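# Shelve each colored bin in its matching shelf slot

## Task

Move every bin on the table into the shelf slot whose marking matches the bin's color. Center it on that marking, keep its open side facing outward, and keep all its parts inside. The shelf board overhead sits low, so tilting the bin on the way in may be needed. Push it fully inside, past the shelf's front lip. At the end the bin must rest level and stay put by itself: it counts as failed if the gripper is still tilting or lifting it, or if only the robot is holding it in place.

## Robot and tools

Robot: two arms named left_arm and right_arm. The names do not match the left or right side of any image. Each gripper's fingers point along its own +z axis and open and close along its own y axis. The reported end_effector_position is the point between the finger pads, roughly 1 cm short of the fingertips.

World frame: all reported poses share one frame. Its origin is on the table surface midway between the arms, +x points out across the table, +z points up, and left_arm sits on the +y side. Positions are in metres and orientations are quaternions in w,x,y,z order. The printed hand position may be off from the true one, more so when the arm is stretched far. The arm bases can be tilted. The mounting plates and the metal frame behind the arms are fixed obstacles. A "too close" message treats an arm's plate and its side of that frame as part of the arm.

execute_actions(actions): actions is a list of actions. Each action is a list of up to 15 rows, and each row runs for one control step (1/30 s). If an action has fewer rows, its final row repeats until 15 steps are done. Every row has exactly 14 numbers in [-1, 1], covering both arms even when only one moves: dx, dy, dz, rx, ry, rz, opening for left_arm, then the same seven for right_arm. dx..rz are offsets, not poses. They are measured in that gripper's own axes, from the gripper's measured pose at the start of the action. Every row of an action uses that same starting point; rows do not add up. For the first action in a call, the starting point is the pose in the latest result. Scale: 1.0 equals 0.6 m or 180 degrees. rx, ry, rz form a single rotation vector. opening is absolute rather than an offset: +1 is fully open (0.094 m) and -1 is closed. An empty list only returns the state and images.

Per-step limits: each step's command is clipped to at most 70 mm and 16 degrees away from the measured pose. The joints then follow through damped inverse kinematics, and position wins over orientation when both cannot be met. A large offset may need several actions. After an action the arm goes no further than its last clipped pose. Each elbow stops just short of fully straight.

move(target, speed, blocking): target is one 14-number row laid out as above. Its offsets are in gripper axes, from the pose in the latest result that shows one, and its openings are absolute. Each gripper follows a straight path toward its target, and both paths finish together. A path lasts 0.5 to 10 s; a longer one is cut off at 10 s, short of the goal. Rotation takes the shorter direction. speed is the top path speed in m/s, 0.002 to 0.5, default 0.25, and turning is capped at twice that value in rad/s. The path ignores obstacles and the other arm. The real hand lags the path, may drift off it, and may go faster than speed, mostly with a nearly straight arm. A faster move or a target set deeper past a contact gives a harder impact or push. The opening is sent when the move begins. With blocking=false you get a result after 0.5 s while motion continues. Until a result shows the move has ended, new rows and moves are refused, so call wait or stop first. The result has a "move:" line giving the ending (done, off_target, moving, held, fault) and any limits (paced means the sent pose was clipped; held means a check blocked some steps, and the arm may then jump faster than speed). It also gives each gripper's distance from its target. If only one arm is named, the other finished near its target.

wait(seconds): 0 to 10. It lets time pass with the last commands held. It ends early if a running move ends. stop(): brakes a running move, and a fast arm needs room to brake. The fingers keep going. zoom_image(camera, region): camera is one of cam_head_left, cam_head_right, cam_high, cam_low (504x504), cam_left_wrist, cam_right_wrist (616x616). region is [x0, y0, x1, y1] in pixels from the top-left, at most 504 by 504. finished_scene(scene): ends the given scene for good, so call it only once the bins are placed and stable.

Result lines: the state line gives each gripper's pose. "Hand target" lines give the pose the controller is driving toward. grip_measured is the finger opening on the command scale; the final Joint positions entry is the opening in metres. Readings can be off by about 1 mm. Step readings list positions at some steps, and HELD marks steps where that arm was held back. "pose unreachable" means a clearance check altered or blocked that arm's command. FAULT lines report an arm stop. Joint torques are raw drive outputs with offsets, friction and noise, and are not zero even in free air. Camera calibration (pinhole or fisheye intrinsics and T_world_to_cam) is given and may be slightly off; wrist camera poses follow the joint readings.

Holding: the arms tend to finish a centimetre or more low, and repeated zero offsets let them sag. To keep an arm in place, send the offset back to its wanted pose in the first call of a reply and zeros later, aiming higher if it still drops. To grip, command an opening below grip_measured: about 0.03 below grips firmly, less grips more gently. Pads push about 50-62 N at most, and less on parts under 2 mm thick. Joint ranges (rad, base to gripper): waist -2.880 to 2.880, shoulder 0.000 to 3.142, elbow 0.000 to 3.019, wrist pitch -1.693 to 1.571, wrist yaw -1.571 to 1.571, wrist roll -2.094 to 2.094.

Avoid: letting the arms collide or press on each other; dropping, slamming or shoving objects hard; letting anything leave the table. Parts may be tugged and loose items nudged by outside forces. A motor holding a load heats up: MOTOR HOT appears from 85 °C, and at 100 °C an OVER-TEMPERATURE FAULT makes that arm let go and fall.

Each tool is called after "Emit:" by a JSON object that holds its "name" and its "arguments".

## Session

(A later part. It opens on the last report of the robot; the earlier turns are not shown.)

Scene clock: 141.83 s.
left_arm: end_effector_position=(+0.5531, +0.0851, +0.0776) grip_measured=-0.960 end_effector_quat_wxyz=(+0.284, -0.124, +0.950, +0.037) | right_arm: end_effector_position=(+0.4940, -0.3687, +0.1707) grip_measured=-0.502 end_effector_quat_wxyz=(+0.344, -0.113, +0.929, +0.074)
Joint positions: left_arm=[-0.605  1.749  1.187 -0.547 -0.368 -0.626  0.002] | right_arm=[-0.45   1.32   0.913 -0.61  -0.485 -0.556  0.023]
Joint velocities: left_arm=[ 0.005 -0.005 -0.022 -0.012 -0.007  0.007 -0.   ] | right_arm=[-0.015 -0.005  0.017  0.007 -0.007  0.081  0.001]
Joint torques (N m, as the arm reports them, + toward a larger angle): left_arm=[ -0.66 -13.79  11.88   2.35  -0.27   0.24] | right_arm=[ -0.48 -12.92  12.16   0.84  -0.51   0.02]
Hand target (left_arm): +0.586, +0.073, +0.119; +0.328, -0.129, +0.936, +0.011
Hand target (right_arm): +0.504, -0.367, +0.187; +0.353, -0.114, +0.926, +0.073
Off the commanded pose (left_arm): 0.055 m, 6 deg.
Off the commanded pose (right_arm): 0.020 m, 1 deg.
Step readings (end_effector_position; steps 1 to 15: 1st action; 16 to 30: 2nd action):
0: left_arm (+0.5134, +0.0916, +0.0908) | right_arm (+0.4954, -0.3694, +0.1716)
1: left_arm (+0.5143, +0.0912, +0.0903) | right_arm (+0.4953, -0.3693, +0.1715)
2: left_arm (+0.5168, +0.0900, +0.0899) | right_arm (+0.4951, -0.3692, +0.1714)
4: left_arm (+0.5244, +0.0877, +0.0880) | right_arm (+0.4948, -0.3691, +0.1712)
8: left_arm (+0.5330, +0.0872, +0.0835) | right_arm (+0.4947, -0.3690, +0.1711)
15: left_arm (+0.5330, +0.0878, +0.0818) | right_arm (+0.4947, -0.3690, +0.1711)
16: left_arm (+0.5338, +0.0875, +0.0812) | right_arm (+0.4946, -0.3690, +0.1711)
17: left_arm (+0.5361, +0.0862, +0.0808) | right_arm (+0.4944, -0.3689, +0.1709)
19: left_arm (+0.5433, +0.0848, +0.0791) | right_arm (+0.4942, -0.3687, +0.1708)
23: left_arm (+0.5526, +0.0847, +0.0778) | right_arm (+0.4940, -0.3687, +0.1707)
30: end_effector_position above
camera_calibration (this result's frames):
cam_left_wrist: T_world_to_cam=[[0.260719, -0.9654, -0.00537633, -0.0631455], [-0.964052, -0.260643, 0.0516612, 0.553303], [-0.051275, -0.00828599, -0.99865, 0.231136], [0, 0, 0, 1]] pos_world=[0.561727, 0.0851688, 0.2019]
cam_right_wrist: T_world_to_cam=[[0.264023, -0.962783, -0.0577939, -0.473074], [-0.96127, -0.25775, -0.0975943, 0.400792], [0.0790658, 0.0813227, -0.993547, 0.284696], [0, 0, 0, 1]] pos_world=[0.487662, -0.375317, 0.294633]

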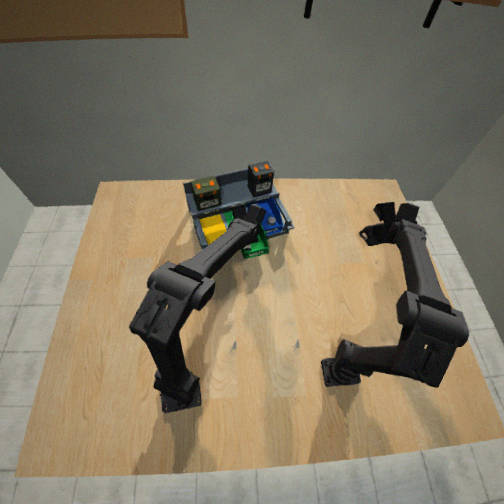

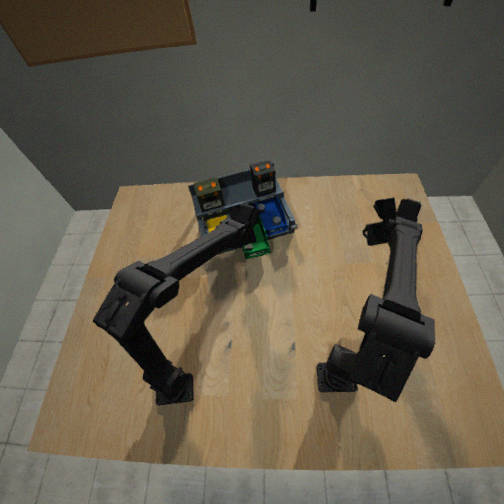

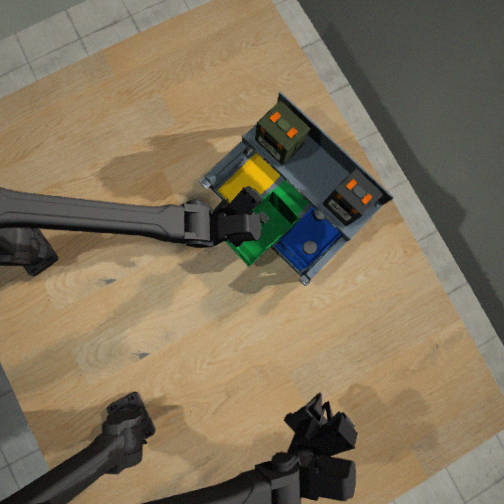

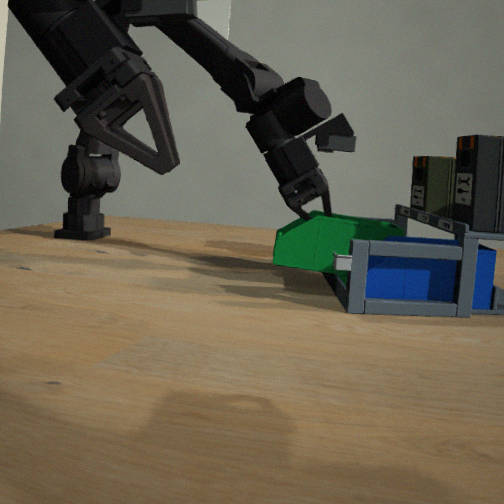

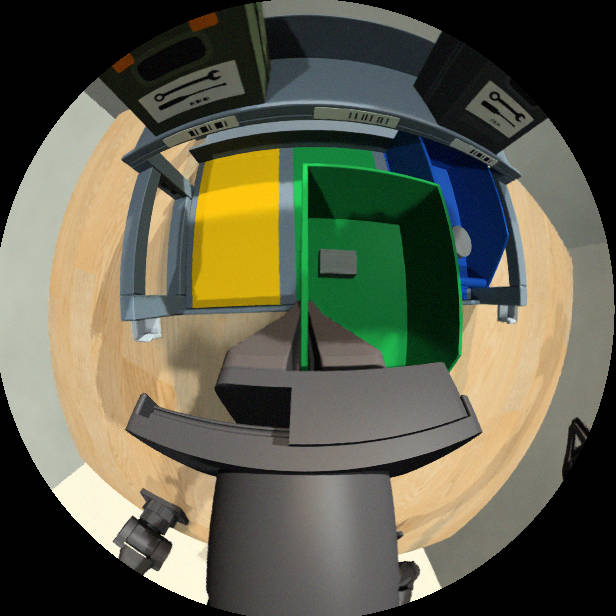

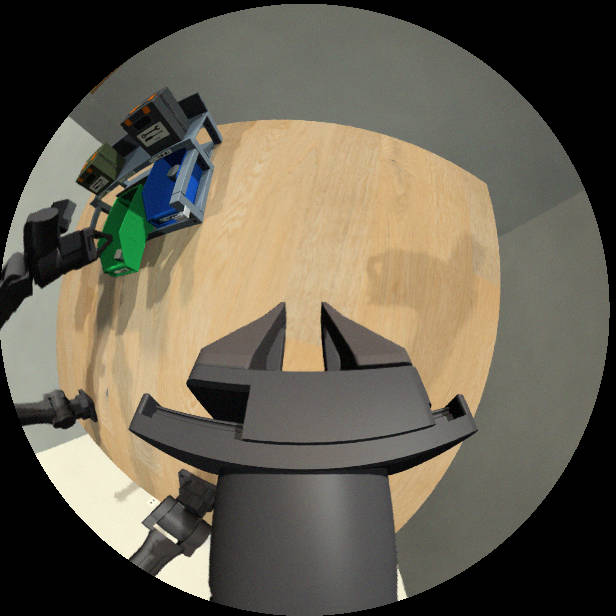

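Emit:
{"name": "execute_actions", "arguments": {"actions": [[[-0.095,-0.024,0.002,0.014,-0.028,-0.018,-1,-0.03,0,-0.01,0,-0.005,0,-0.5]],[[-0.098,-0.036,0,0.018,-0.028,-0.012,-1,-0.03,0,-0.01,0,-0.005,0,-0.5]]]}}

Scene clock: 145.57 s.
left_arm: end_effector_position=(+0.5863, +0.1018, +0.0741) grip_measured=-0.960 end_effector_quat_wxyz=(+0.296, -0.140, +0.944, +0.034) | right_arm: end_effector_position=(+0.4927, -0.3680, +0.1698) grip_measured=-0.502 end_effector_quat_wxyz=(+0.341, -0.109, +0.931, +0.077)
Joint positions: left_arm=[-0.554  1.8    1.239 -0.512 -0.359 -0.605  0.002] | right_arm=[-0.45   1.32   0.913 -0.618 -0.485 -0.549  0.023]
Joint velocities: left_arm=[ 0.005  0.005  0.002 -0.012 -0.066 -0.022  0.   ] | right_arm=[-0.015  0.005 -0.002 -0.002 -0.007  0.066  0.   ]
Joint torques (N m, as the arm reports them, + toward a larger angle): left_arm=[ -1.2  -14.11  11.71   2.39  -0.17   0.25] | right_arm=[ -0.46 -12.91  12.18   0.82  -0.52   0.02]
Hand target (left_arm): +0.618, +0.092, +0.110; +0.337, -0.145, +0.930, +0.011
Hand target (right_arm): +0.503, -0.367, +0.186; +0.350, -0.110, +0.927, +0.076
Off the commanded pose (left_arm): 0.051 m, 6 deg.
Off the commanded pose (right_arm): 0.020 m, 1 deg.
Step readings (end_effector_position; steps 1 to 15: 1st action; 16 to 30: 2nd action):
0: left_arm (+0.5531, +0.0851, +0.0776) | right_arm (+0.4940, -0.3687, +0.1707)
1: left_arm (+0.5538, +0.0856, +0.0772) | right_arm (+0.4939, -0.3686, +0.1706)
2: left_arm (+0.5556, +0.0859, +0.0768) | right_arm (+0.4938, -0.3685, +0.1705)
4: left_arm (+0.5608, +0.0885, +0.0761) | right_arm (+0.4935, -0.3684, +0.1703)
8: left_arm (+0.5682, +0.0951, +0.0753) | right_arm (+0.4934, -0.3684, +0.1702)
15: left_arm (+0.5690, +0.0967, +0.0752) | right_arm (+0.4934, -0.3684, +0.1702)
16: left_arm (+0.5700, +0.0967, +0.0752) | right_arm (+0.4932, -0.3683, +0.1701)
17: left_arm (+0.5719, +0.0963, +0.0751) | right_arm (+0.4931, -0.3682, +0.1700)
19: left_arm (+0.5777, +0.0972, +0.0745) | right_arm (+0.4928, -0.3681, +0.1699)
23: left_arm (+0.5855, +0.1010, +0.0741) | right_arm (+0.4927, -0.3680, +0.1698)
30: end_effector_position above
camera_calibration (this result's frames):
cam_left_wrist: T_world_to_cam=[[0.289271, -0.957158, 0.0130786, -0.0746251], [-0.956949, -0.288813, 0.0289065, 0.590258], [-0.0238908, -0.0208773, -0.999497, 0.214788], [0, 0, 0, 1]] pos_world=[0.591565, 0.10353, 0.198593]
cam_right_wrist: T_world_to_cam=[[0.258229, -0.963719, -0.0675483, -0.467989], [-0.963459, -0.251746, -0.0914916, 0.401851], [0.0711672, 0.0887058, -0.993512, 0.290457], [0, 0, 0, 1]] pos_world=[0.487344, -0.375611, 0.293726]

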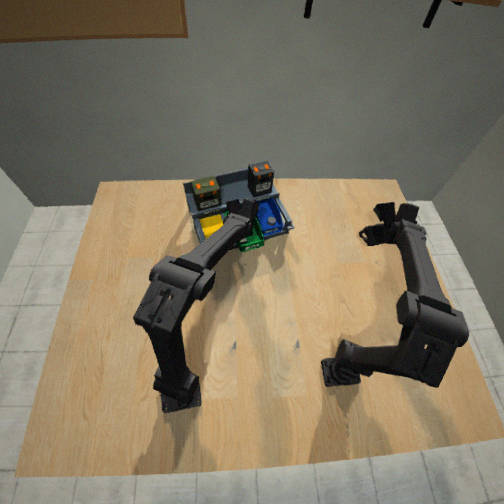

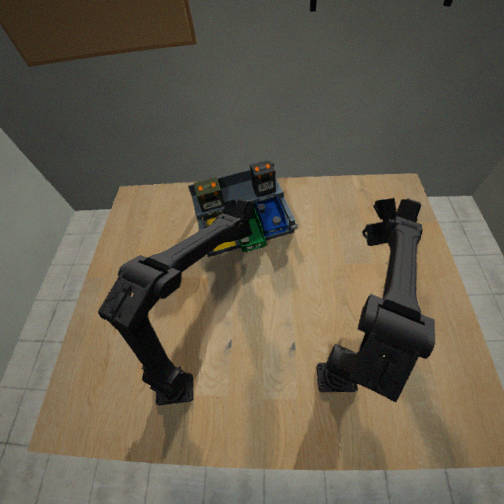

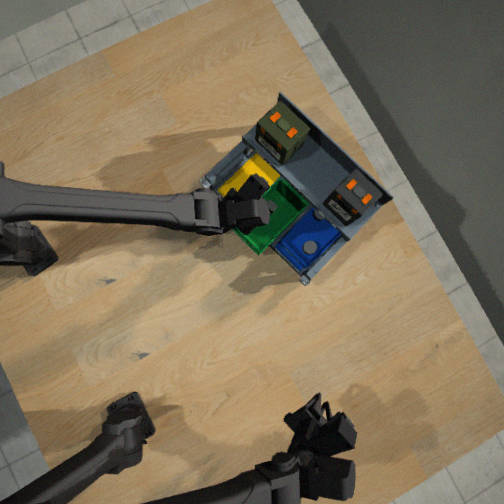

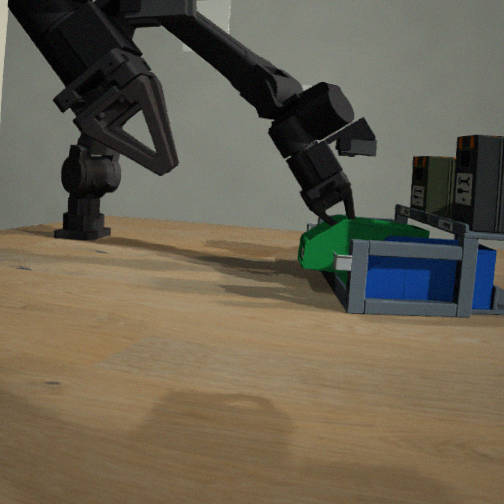

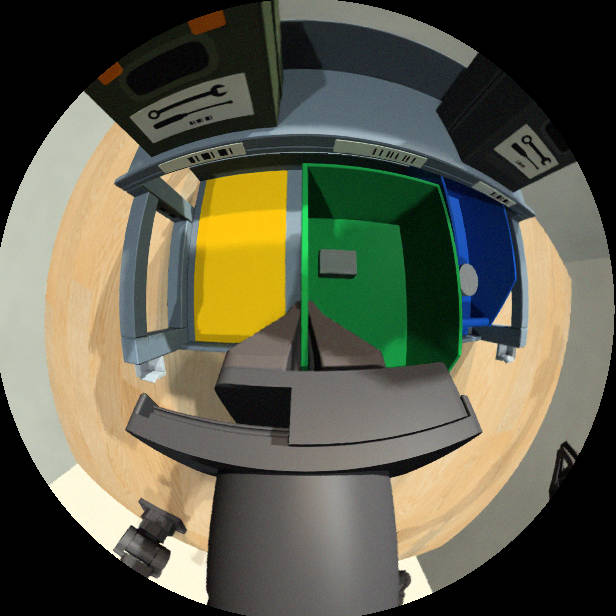

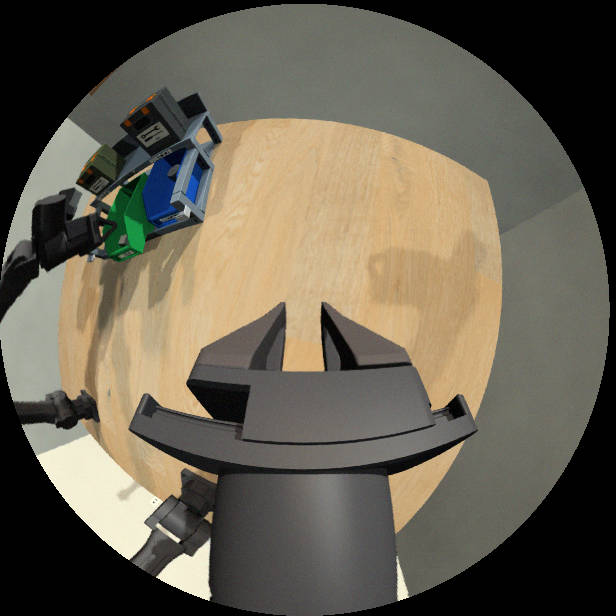

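Emit:
{"name": "execute_actions", "arguments": {"actions": [[[-0.095,-0.032,0,0.015,-0.018,-0.008,-1,-0.03,0,-0.01,0,-0.005,0,-0.5]],[[-0.095,-0.03,0,0.015,-0.022,-0.008,-1,-0.03,0,-0.01,0,-0.005,0,-0.5]]]}}

Scene clock: 149.90 s.
left_arm: end_effector_position=(+0.6242, +0.1124, +0.0709) grip_measured=-0.960 end_effector_quat_wxyz=(+0.296, -0.143, +0.944, +0.025) | right_arm: end_effector_position=(+0.4914, -0.3674, +0.1689) grip_measured=-0.502 end_effector_quat_wxyz=(+0.338, -0.105, +0.932, +0.080)
Joint positions: left_arm=[-0.506  1.869  1.33  -0.512 -0.322 -0.569  0.002] | right_arm=[-0.45   1.32   0.913 -0.625 -0.485 -0.542  0.023]
Joint velocities: left_arm=[-0.015 -0.005  0.007 -0.002 -0.051  0.022  0.001] | right_arm=[-0.024 -0.015  0.002 -0.022 -0.007 -0.007  0.   ]
Joint torques (N m, as the arm reports them, + toward a larger angle): left_arm=[ -0.75 -16.06  11.8    1.85  -0.24   0.22] | right_arm=[ -0.48 -12.85  12.24   0.82  -0.52   0.04]
Hand target (left_arm): +0.653, +0.105, +0.107; +0.332, -0.145, +0.932, +0.008
Hand target (right_arm): +0.501, -0.366, +0.185; +0.347, -0.106, +0.929, +0.079
Off the commanded pose (left_arm): 0.048 m, 5 deg.
Off the commanded pose (right_arm): 0.020 m, 1 deg.
Step readings (end_effector_position; steps 1 to 15: 1st action; 16 to 30: 2nd action):
0: left_arm (+0.5863, +0.1018, +0.0741) | right_arm (+0.4927, -0.3680, +0.1698)
1: left_arm (+0.5874, +0.1014, +0.0741) | right_arm (+0.4926, -0.3680, +0.1697)
2: left_arm (+0.5899, +0.1003, +0.0741) | right_arm (+0.4924, -0.3679, +0.1696)
4: left_arm (+0.5974, +0.1009, +0.0733) | right_arm (+0.4922, -0.3678, +0.1694)
8: left_arm (+0.6064, +0.1056, +0.0725) | right_arm (+0.4921, -0.3677, +0.1694)
15: left_arm (+0.6069, +0.1067, +0.0724) | right_arm (+0.4921, -0.3677, +0.1694)
16: left_arm (+0.6079, +0.1066, +0.0725) | right_arm (+0.4920, -0.3677, +0.1693)
17: left_arm (+0.6100, +0.1059, +0.0722) | right_arm (+0.4918, -0.3676, +0.1692)
19: left_arm (+0.6162, +0.1067, +0.0716) | right_arm (+0.4916, -0.3675, +0.1690)
23: left_arm (+0.6237, +0.1111, +0.0710) | right_arm (+0.4914, -0.3674, +0.1689)
30: end_effector_position above
camera_calibration (this result's frames):
cam_left_wrist: T_world_to_cam=[[0.288707, -0.956897, 0.0315804, -0.0764087], [-0.957207, -0.287794, 0.0304835, 0.629657], [-0.0200809, -0.0390297, -0.999036, 0.212331], [0, 0, 0, 1]] pos_world=[0.629035, 0.116384, 0.195345]
cam_right_wrist: T_world_to_cam=[[0.252635, -0.964514, -0.0767343, -0.463117], [-0.965463, -0.246072, -0.0856098, 0.40279], [0.0636896, 0.0957121, -0.993369, 0.295877], [0, 0, 0, 1]] pos_world=[0.487034, -0.375887, 0.292861]

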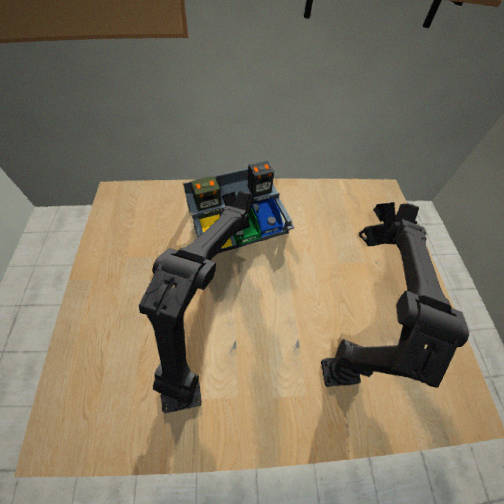

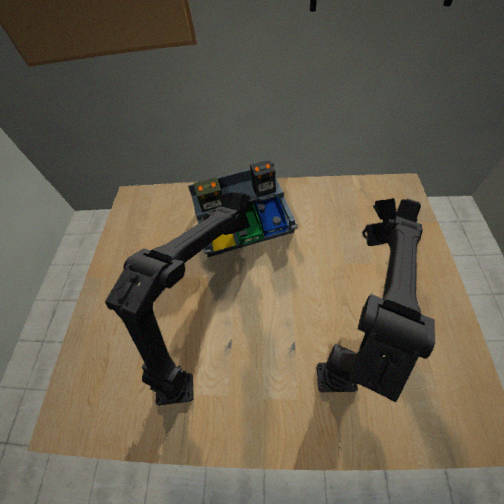

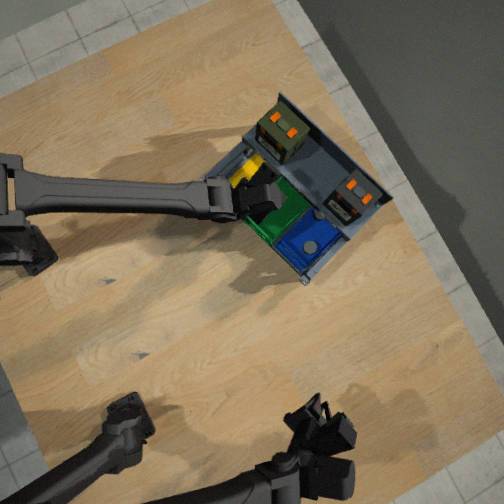

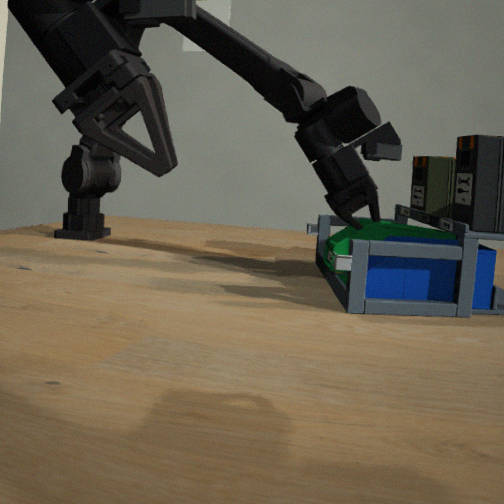

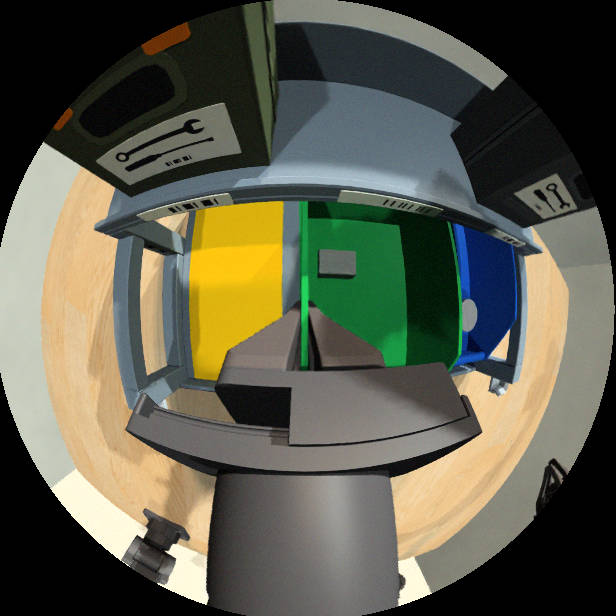

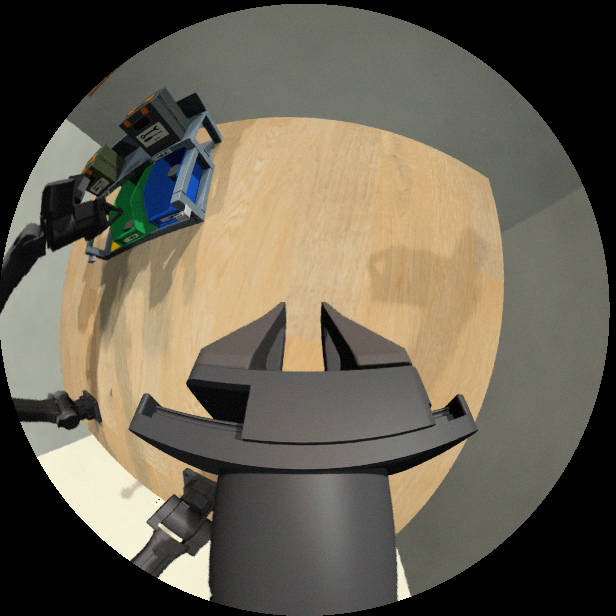

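Emit:
{"name": "execute_actions", "arguments": {"actions": [[[-0.09,-0.024,-0.002,0.005,-0.024,-0.001,-1,-0.03,0,-0.01,0,-0.005,0,-0.5]],[[-0.075,-0.024,0.002,0.008,-0.04,-0.003,-1,-0.03,0,-0.01,0,-0.005,0,-0.5]]]}}

Scene clock: 157.67 s.
left_arm: end_effector_position=(+0.6460, +0.1189, +0.0633) grip_measured=-0.960 end_effector_quat_wxyz=(+0.316, -0.132, +0.938, +0.050) | right_arm: end_effector_position=(+0.4902, -0.3668, +0.1681) grip_measured=-0.502 end_effector_quat_wxyz=(+0.335, -0.101, +0.933, +0.083)
Joint positions: left_arm=[-0.498  1.92   1.369 -0.474 -0.372 -0.521  0.002] | right_arm=[-0.45   1.32   0.913 -0.632 -0.485 -0.535  0.023]
Joint velocities: left_arm=[-0.005 -0.005 -0.012 -0.012 -0.051  0.007 -0.002] | right_arm=[-0.024 -0.015 -0.002  0.007  0.007 -0.022 -0.001]
Joint torques (N m, as the arm reports them, + toward a larger angle): left_arm=[ -0.42 -16.31  10.35   3.75  -0.4    0.39] | right_arm=[ -0.53 -12.82  12.2    0.8   -0.52   0.02]
Hand target (left_arm): +0.676, +0.116, +0.093; +0.360, -0.134, +0.923, +0.034
Hand target (right_arm): +0.500, -0.366, +0.185; +0.344, -0.102, +0.930, +0.082
Off the commanded pose (left_arm): 0.044 m, 6 deg.
Off the commanded pose (right_arm): 0.020 m, 1 deg.
Step readings (end_effector_position; steps 1 to 15: 1st action; 16 to 30: 2nd action):
0: left_arm (+0.6242, +0.1124, +0.0709) | right_arm (+0.4914, -0.3674, +0.1689)
1: left_arm (+0.6253, +0.1130, +0.0711) | right_arm (+0.4914, -0.3674, +0.1689)
2: left_arm (+0.6274, +0.1133, +0.0713) | right_arm (+0.4912, -0.3673, +0.1688)
4: left_arm (+0.6332, +0.1137, +0.0707) | right_arm (+0.4910, -0.3672, +0.1686)
8: left_arm (+0.6381, +0.1175, +0.0654) | right_arm (+0.4908, -0.3671, +0.1685)
15: left_arm (+0.6394, +0.1177, +0.0662) | right_arm (+0.4908, -0.3671, +0.1685)
16: left_arm (+0.6412, +0.1192, +0.0668) | right_arm (+0.4908, -0.3671, +0.1685)
17: left_arm (+0.6442, +0.1203, +0.0669) | right_arm (+0.4906, -0.3670, +0.1684)
19: left_arm (+0.6459, +0.1196, +0.0649) | right_arm (+0.4904, -0.3669, +0.1682)
23: left_arm (+0.6460, +0.1189, +0.0633) | right_arm (+0.4902, -0.3668, +0.1681)
30: end_effector_position above
camera_calibration (this result's frames):
cam_left_wrist: T_world_to_cam=[[0.283543, -0.958837, -0.0153467, -0.0697653], [-0.958885, -0.283286, -0.0169851, 0.656191], [0.0119384, 0.0195317, -0.999738, 0.177776], [0, 0, 0, 1]] pos_world=[0.646871, 0.115524, 0.187804]
cam_right_wrist: T_world_to_cam=[[0.247257, -0.965183, -0.085361, -0.458467], [-0.967294, -0.240726, -0.0799632, 0.403617], [0.0566305, 0.102341, -0.993136, 0.300965], [0, 0, 0, 1]] pos_world=[0.486731, -0.376144, 0.292039]

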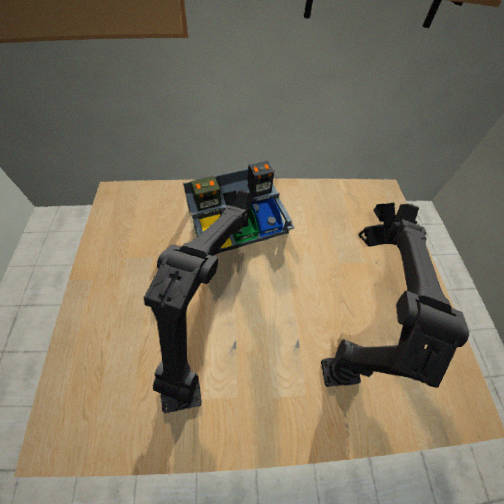

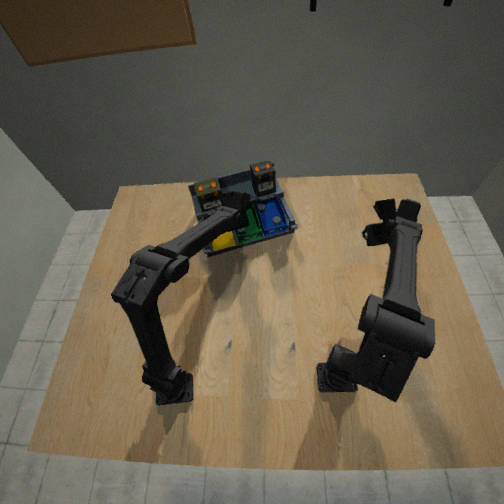

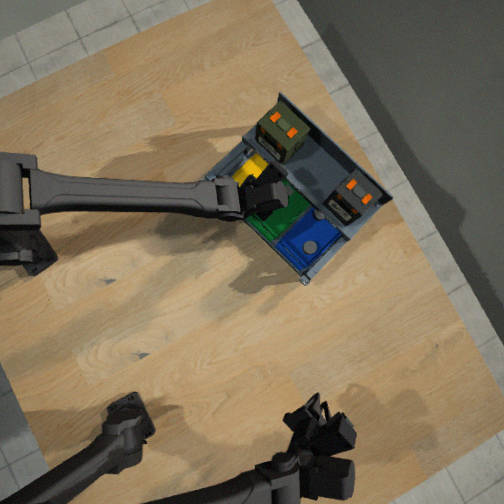

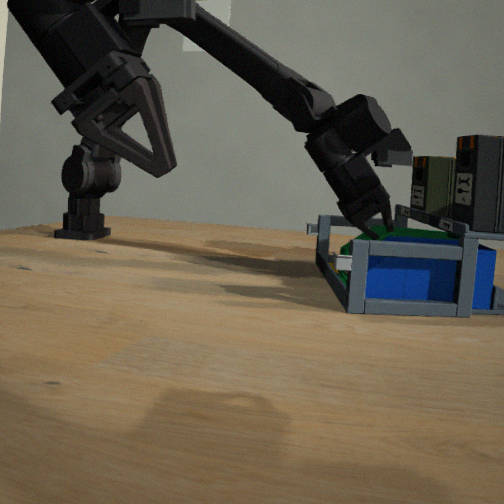

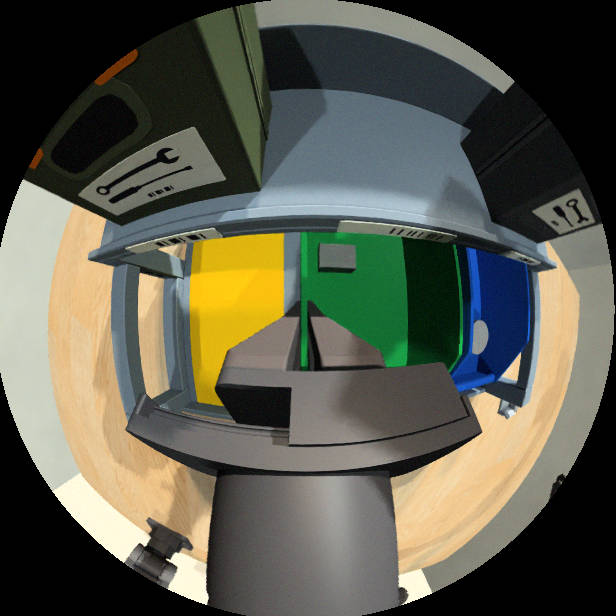

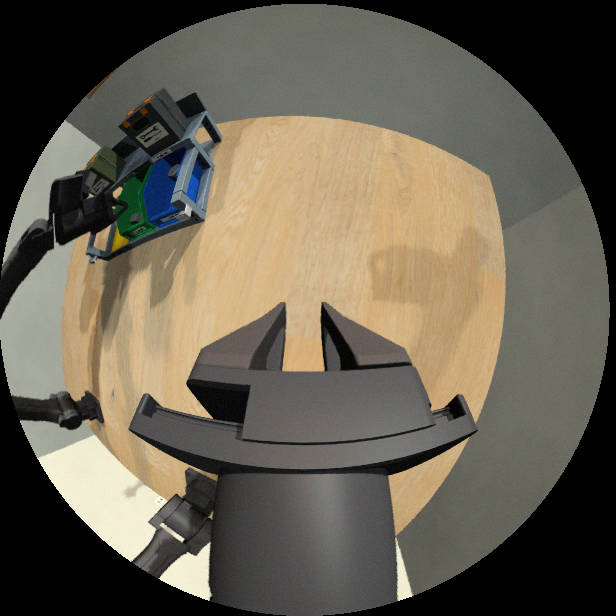

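Emit:
{"name": "execute_actions", "arguments": {"actions": [[[-0.03,-0.005,-0.015,0.003,-0.01,0,-0.4,-0.03,0,-0.01,0,-0.005,0,-0.5]]]}}

Emit:
{"name": "move", "arguments": {"target": [0,0,-0.25,0,0,0,-0.4,0,0,0,0,0,0,-0.5]}}

Emit:
{"name": "zoom_image", "arguments": {"camera": "cam_head_right", "region": [200, 180, 310, 270]}}

Scene clock: 162.80 s.
left_arm: end_effector_position=(+0.6458, +0.1196, +0.0631) grip_measured=-0.402 end_effector_quat_wxyz=(+0.316, -0.131, +0.938, +0.052) | right_arm: end_effector_position=(+0.4897, -0.3666, +0.1678) grip_measured=-0.502 end_effector_quat_wxyz=(+0.333, -0.099, +0.934, +0.084)
Joint positions: left_arm=[-0.498  1.92   1.369 -0.474 -0.375 -0.519  0.028] | right_arm=[-0.45   1.32   0.913 -0.635 -0.485 -0.532  0.023]
Joint velocities: left_arm=[ 0.005 -0.005 -0.007 -0.007 -0.051  0.037 -0.001] | right_arm=[ 0.005 -0.015  0.002  0.012 -0.022 -0.037 -0.001]
Joint torques (N m, as the arm reports them, + toward a larger angle): left_arm=[ -1.63 -17.44   8.58   1.2   -0.31   0.2 ] | right_arm=[ -0.53 -12.8   12.21   0.79  -0.53   0.04]
Hand target (left_arm): +0.655, +0.119, +0.081; +0.331, -0.130, +0.934, +0.048
Hand target (right_arm): +0.500, -0.366, +0.184; +0.342, -0.100, +0.930, +0.083
Off the commanded pose (left_arm): 0.021 m, 2 deg.
Off the commanded pose (right_arm): 0.020 m, 1 deg.
Step readings (end_effector_position):
0: left_arm (+0.6460, +0.1189, +0.0633) | right_arm (+0.4902, -0.3668, +0.1681)
1: left_arm (+0.6456, +0.1189, +0.0629) | right_arm (+0.4902, -0.3668, +0.1681)
2: left_arm (+0.6457, +0.1191, +0.0630) | right_arm (+0.4900, -0.3667, +0.1680)
4: left_arm (+0.6458, +0.1196, +0.0631) | right_arm (+0.4898, -0.3666, +0.1678)
8: left_arm (+0.6458, +0.1196, +0.0631) | right_arm (+0.4897, -0.3666, +0.1678)
15: end_effector_position above
camera_calibration (this result's frames):
cam_left_wrist: T_world_to_cam=[[0.284083, -0.958605, -0.0193113, -0.0691599], [-0.95873, -0.283762, -0.0177912, 0.656123], [0.011575, 0.0235685, -0.999655, 0.17731], [0, 0, 0, 1]] pos_world=[0.646639, 0.115707, 0.187586]
cam_right_wrist: T_world_to_cam=[[0.24471, -0.965477, -0.0892835, -0.456315], [-0.96812, -0.238221, -0.0774182, 0.40403], [0.0534763, 0.105382, -0.992993, 0.303258], [0, 0, 0, 1]] pos_world=[0.486598, -0.376271, 0.291671]

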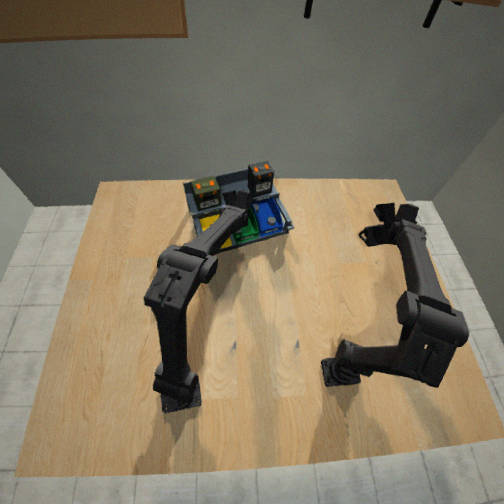

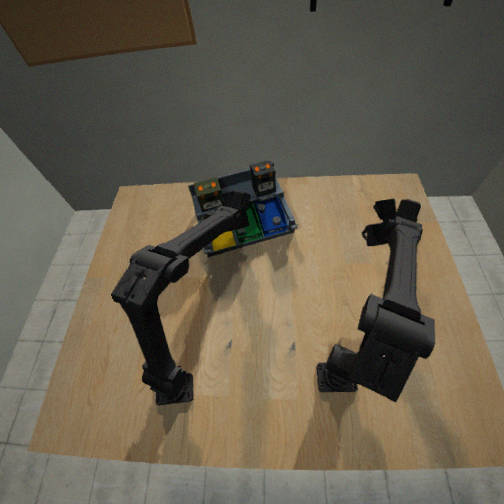

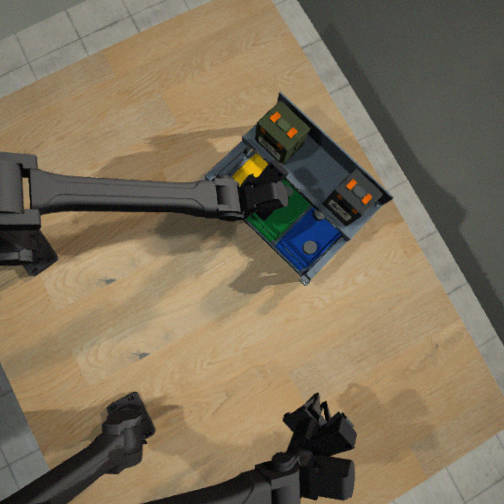

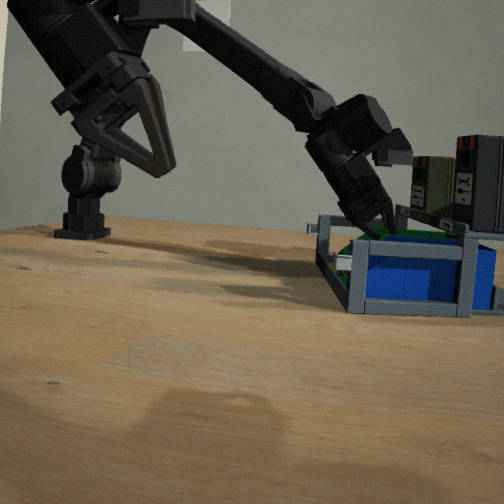

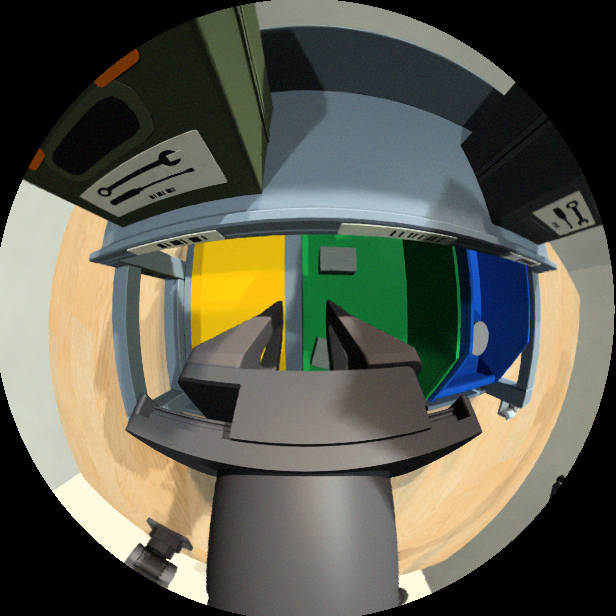

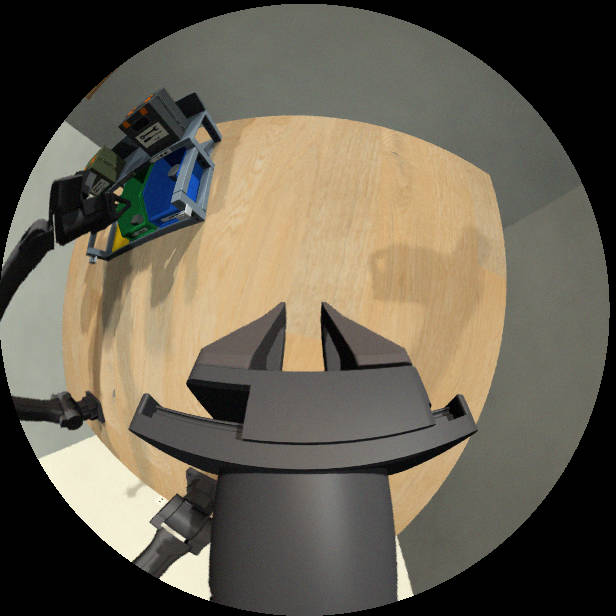

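Scene clock: 163.93 s.
left_arm: end_effector_position=(+0.5585, +0.0914, +0.1836) grip_measured=-0.402 end_effector_quat_wxyz=(+0.321, -0.125, +0.938, +0.050) | right_arm: end_effector_position=(+0.4897, -0.3666, +0.1678) grip_measured=-0.502 end_effector_quat_wxyz=(+0.333, -0.099, +0.934, +0.084)
Joint positions: left_arm=[-0.608  1.621  1.297 -0.727 -0.428 -0.606  0.028] | right_arm=[-0.45   1.32   0.913 -0.635 -0.485 -0.532  0.023]
Joint velocities: left_arm=[-0.005 -0.015  0.002 -0.002 -0.051 -0.066 -0.001] | right_arm=[-0.015  0.005  0.007 -0.017  0.007 -0.051 -0.   ]
Joint torques (N m, as the arm reports them, + toward a larger angle): left_arm=[ -1.46 -13.21   8.21   0.53  -0.35  -0.09] | right_arm=[ -1.31 -12.68   9.2    1.39  -0.4   -0.07]
Hand target (left_arm): +0.558, +0.092, +0.182; +0.316, -0.131, +0.938, +0.052
Hand target (right_arm): +0.490, -0.367, +0.168; +0.333, -0.099, +0.934, +0.084
Off the commanded pose (left_arm): 0.002 m, 1 deg.
Off the commanded pose (right_arm): 0.000 m, 0 deg.
move: done
camera_calibration (this result's frames):
cam_left_wrist: T_world_to_cam=[[0.270827, -0.962458, -0.018077, -0.0615257], [-0.962393, -0.270298, -0.0271952, 0.569093], [0.021288, 0.0247624, -0.999467, 0.293935], [0, 0, 0, 1]] pos_world=[0.558096, 0.0873303, 0.308143]
cam_right_wrist: T_world_to_cam=[[0.24471, -0.965477, -0.0892835, -0.456315], [-0.96812, -0.238221, -0.0774182, 0.40403], [0.0534763, 0.105382, -0.992993, 0.303258], [0, 0, 0, 1]] pos_world=[0.486598, -0.376271, 0.291671]

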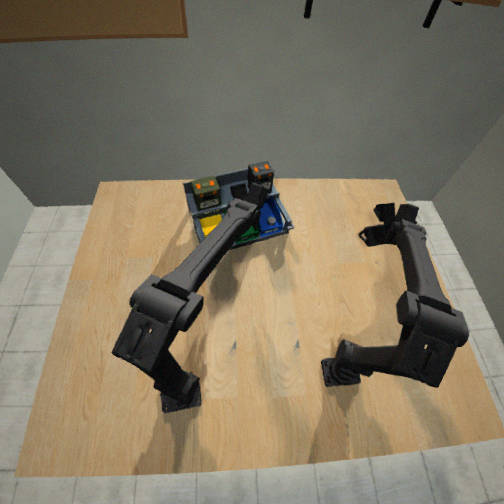

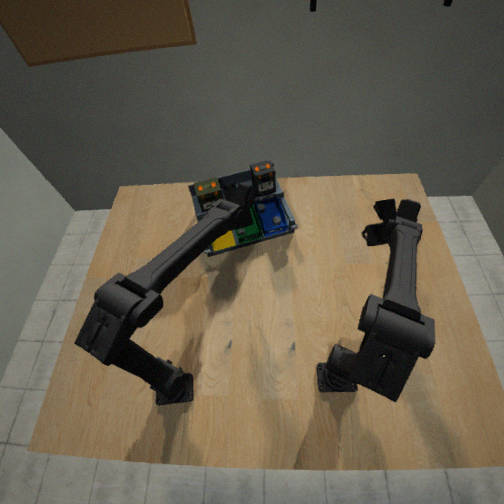

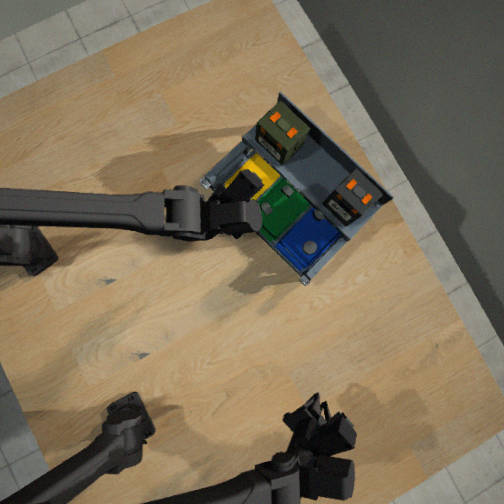

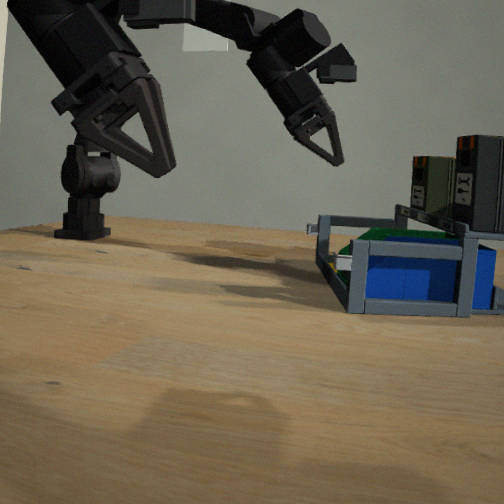

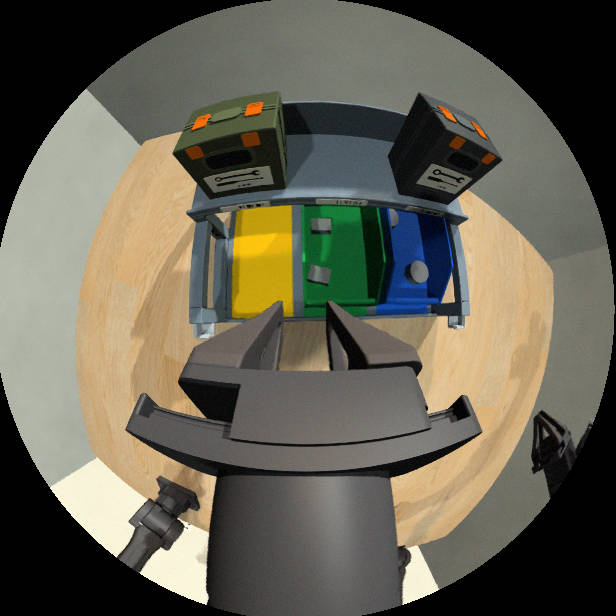

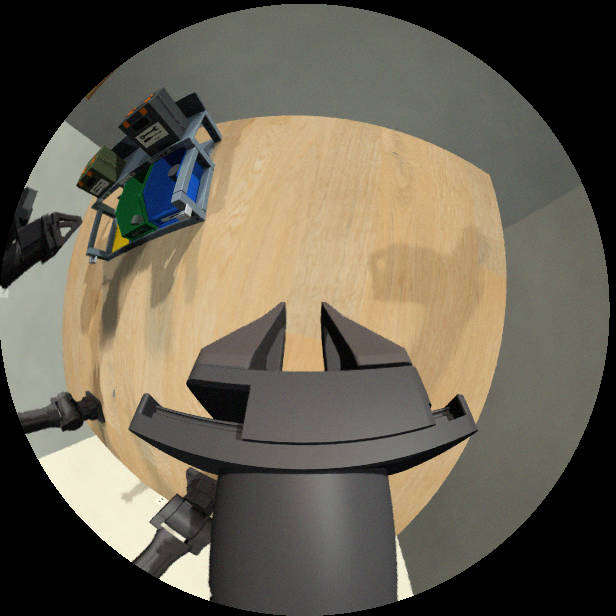

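Region (200, 180, 310, 270) of cam_head_right's 504x504 image, scaled by 4.582, with more detail than that image has; it fills the top 412 rows of this view, and the rest is white.

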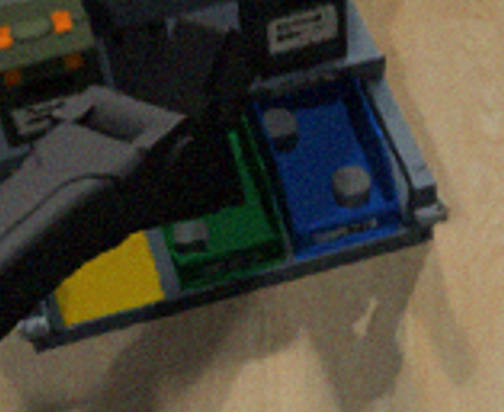

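Emit:
{"name": "finished_scene", "arguments": {"scene": 2}}

The scene is finished: the task was done.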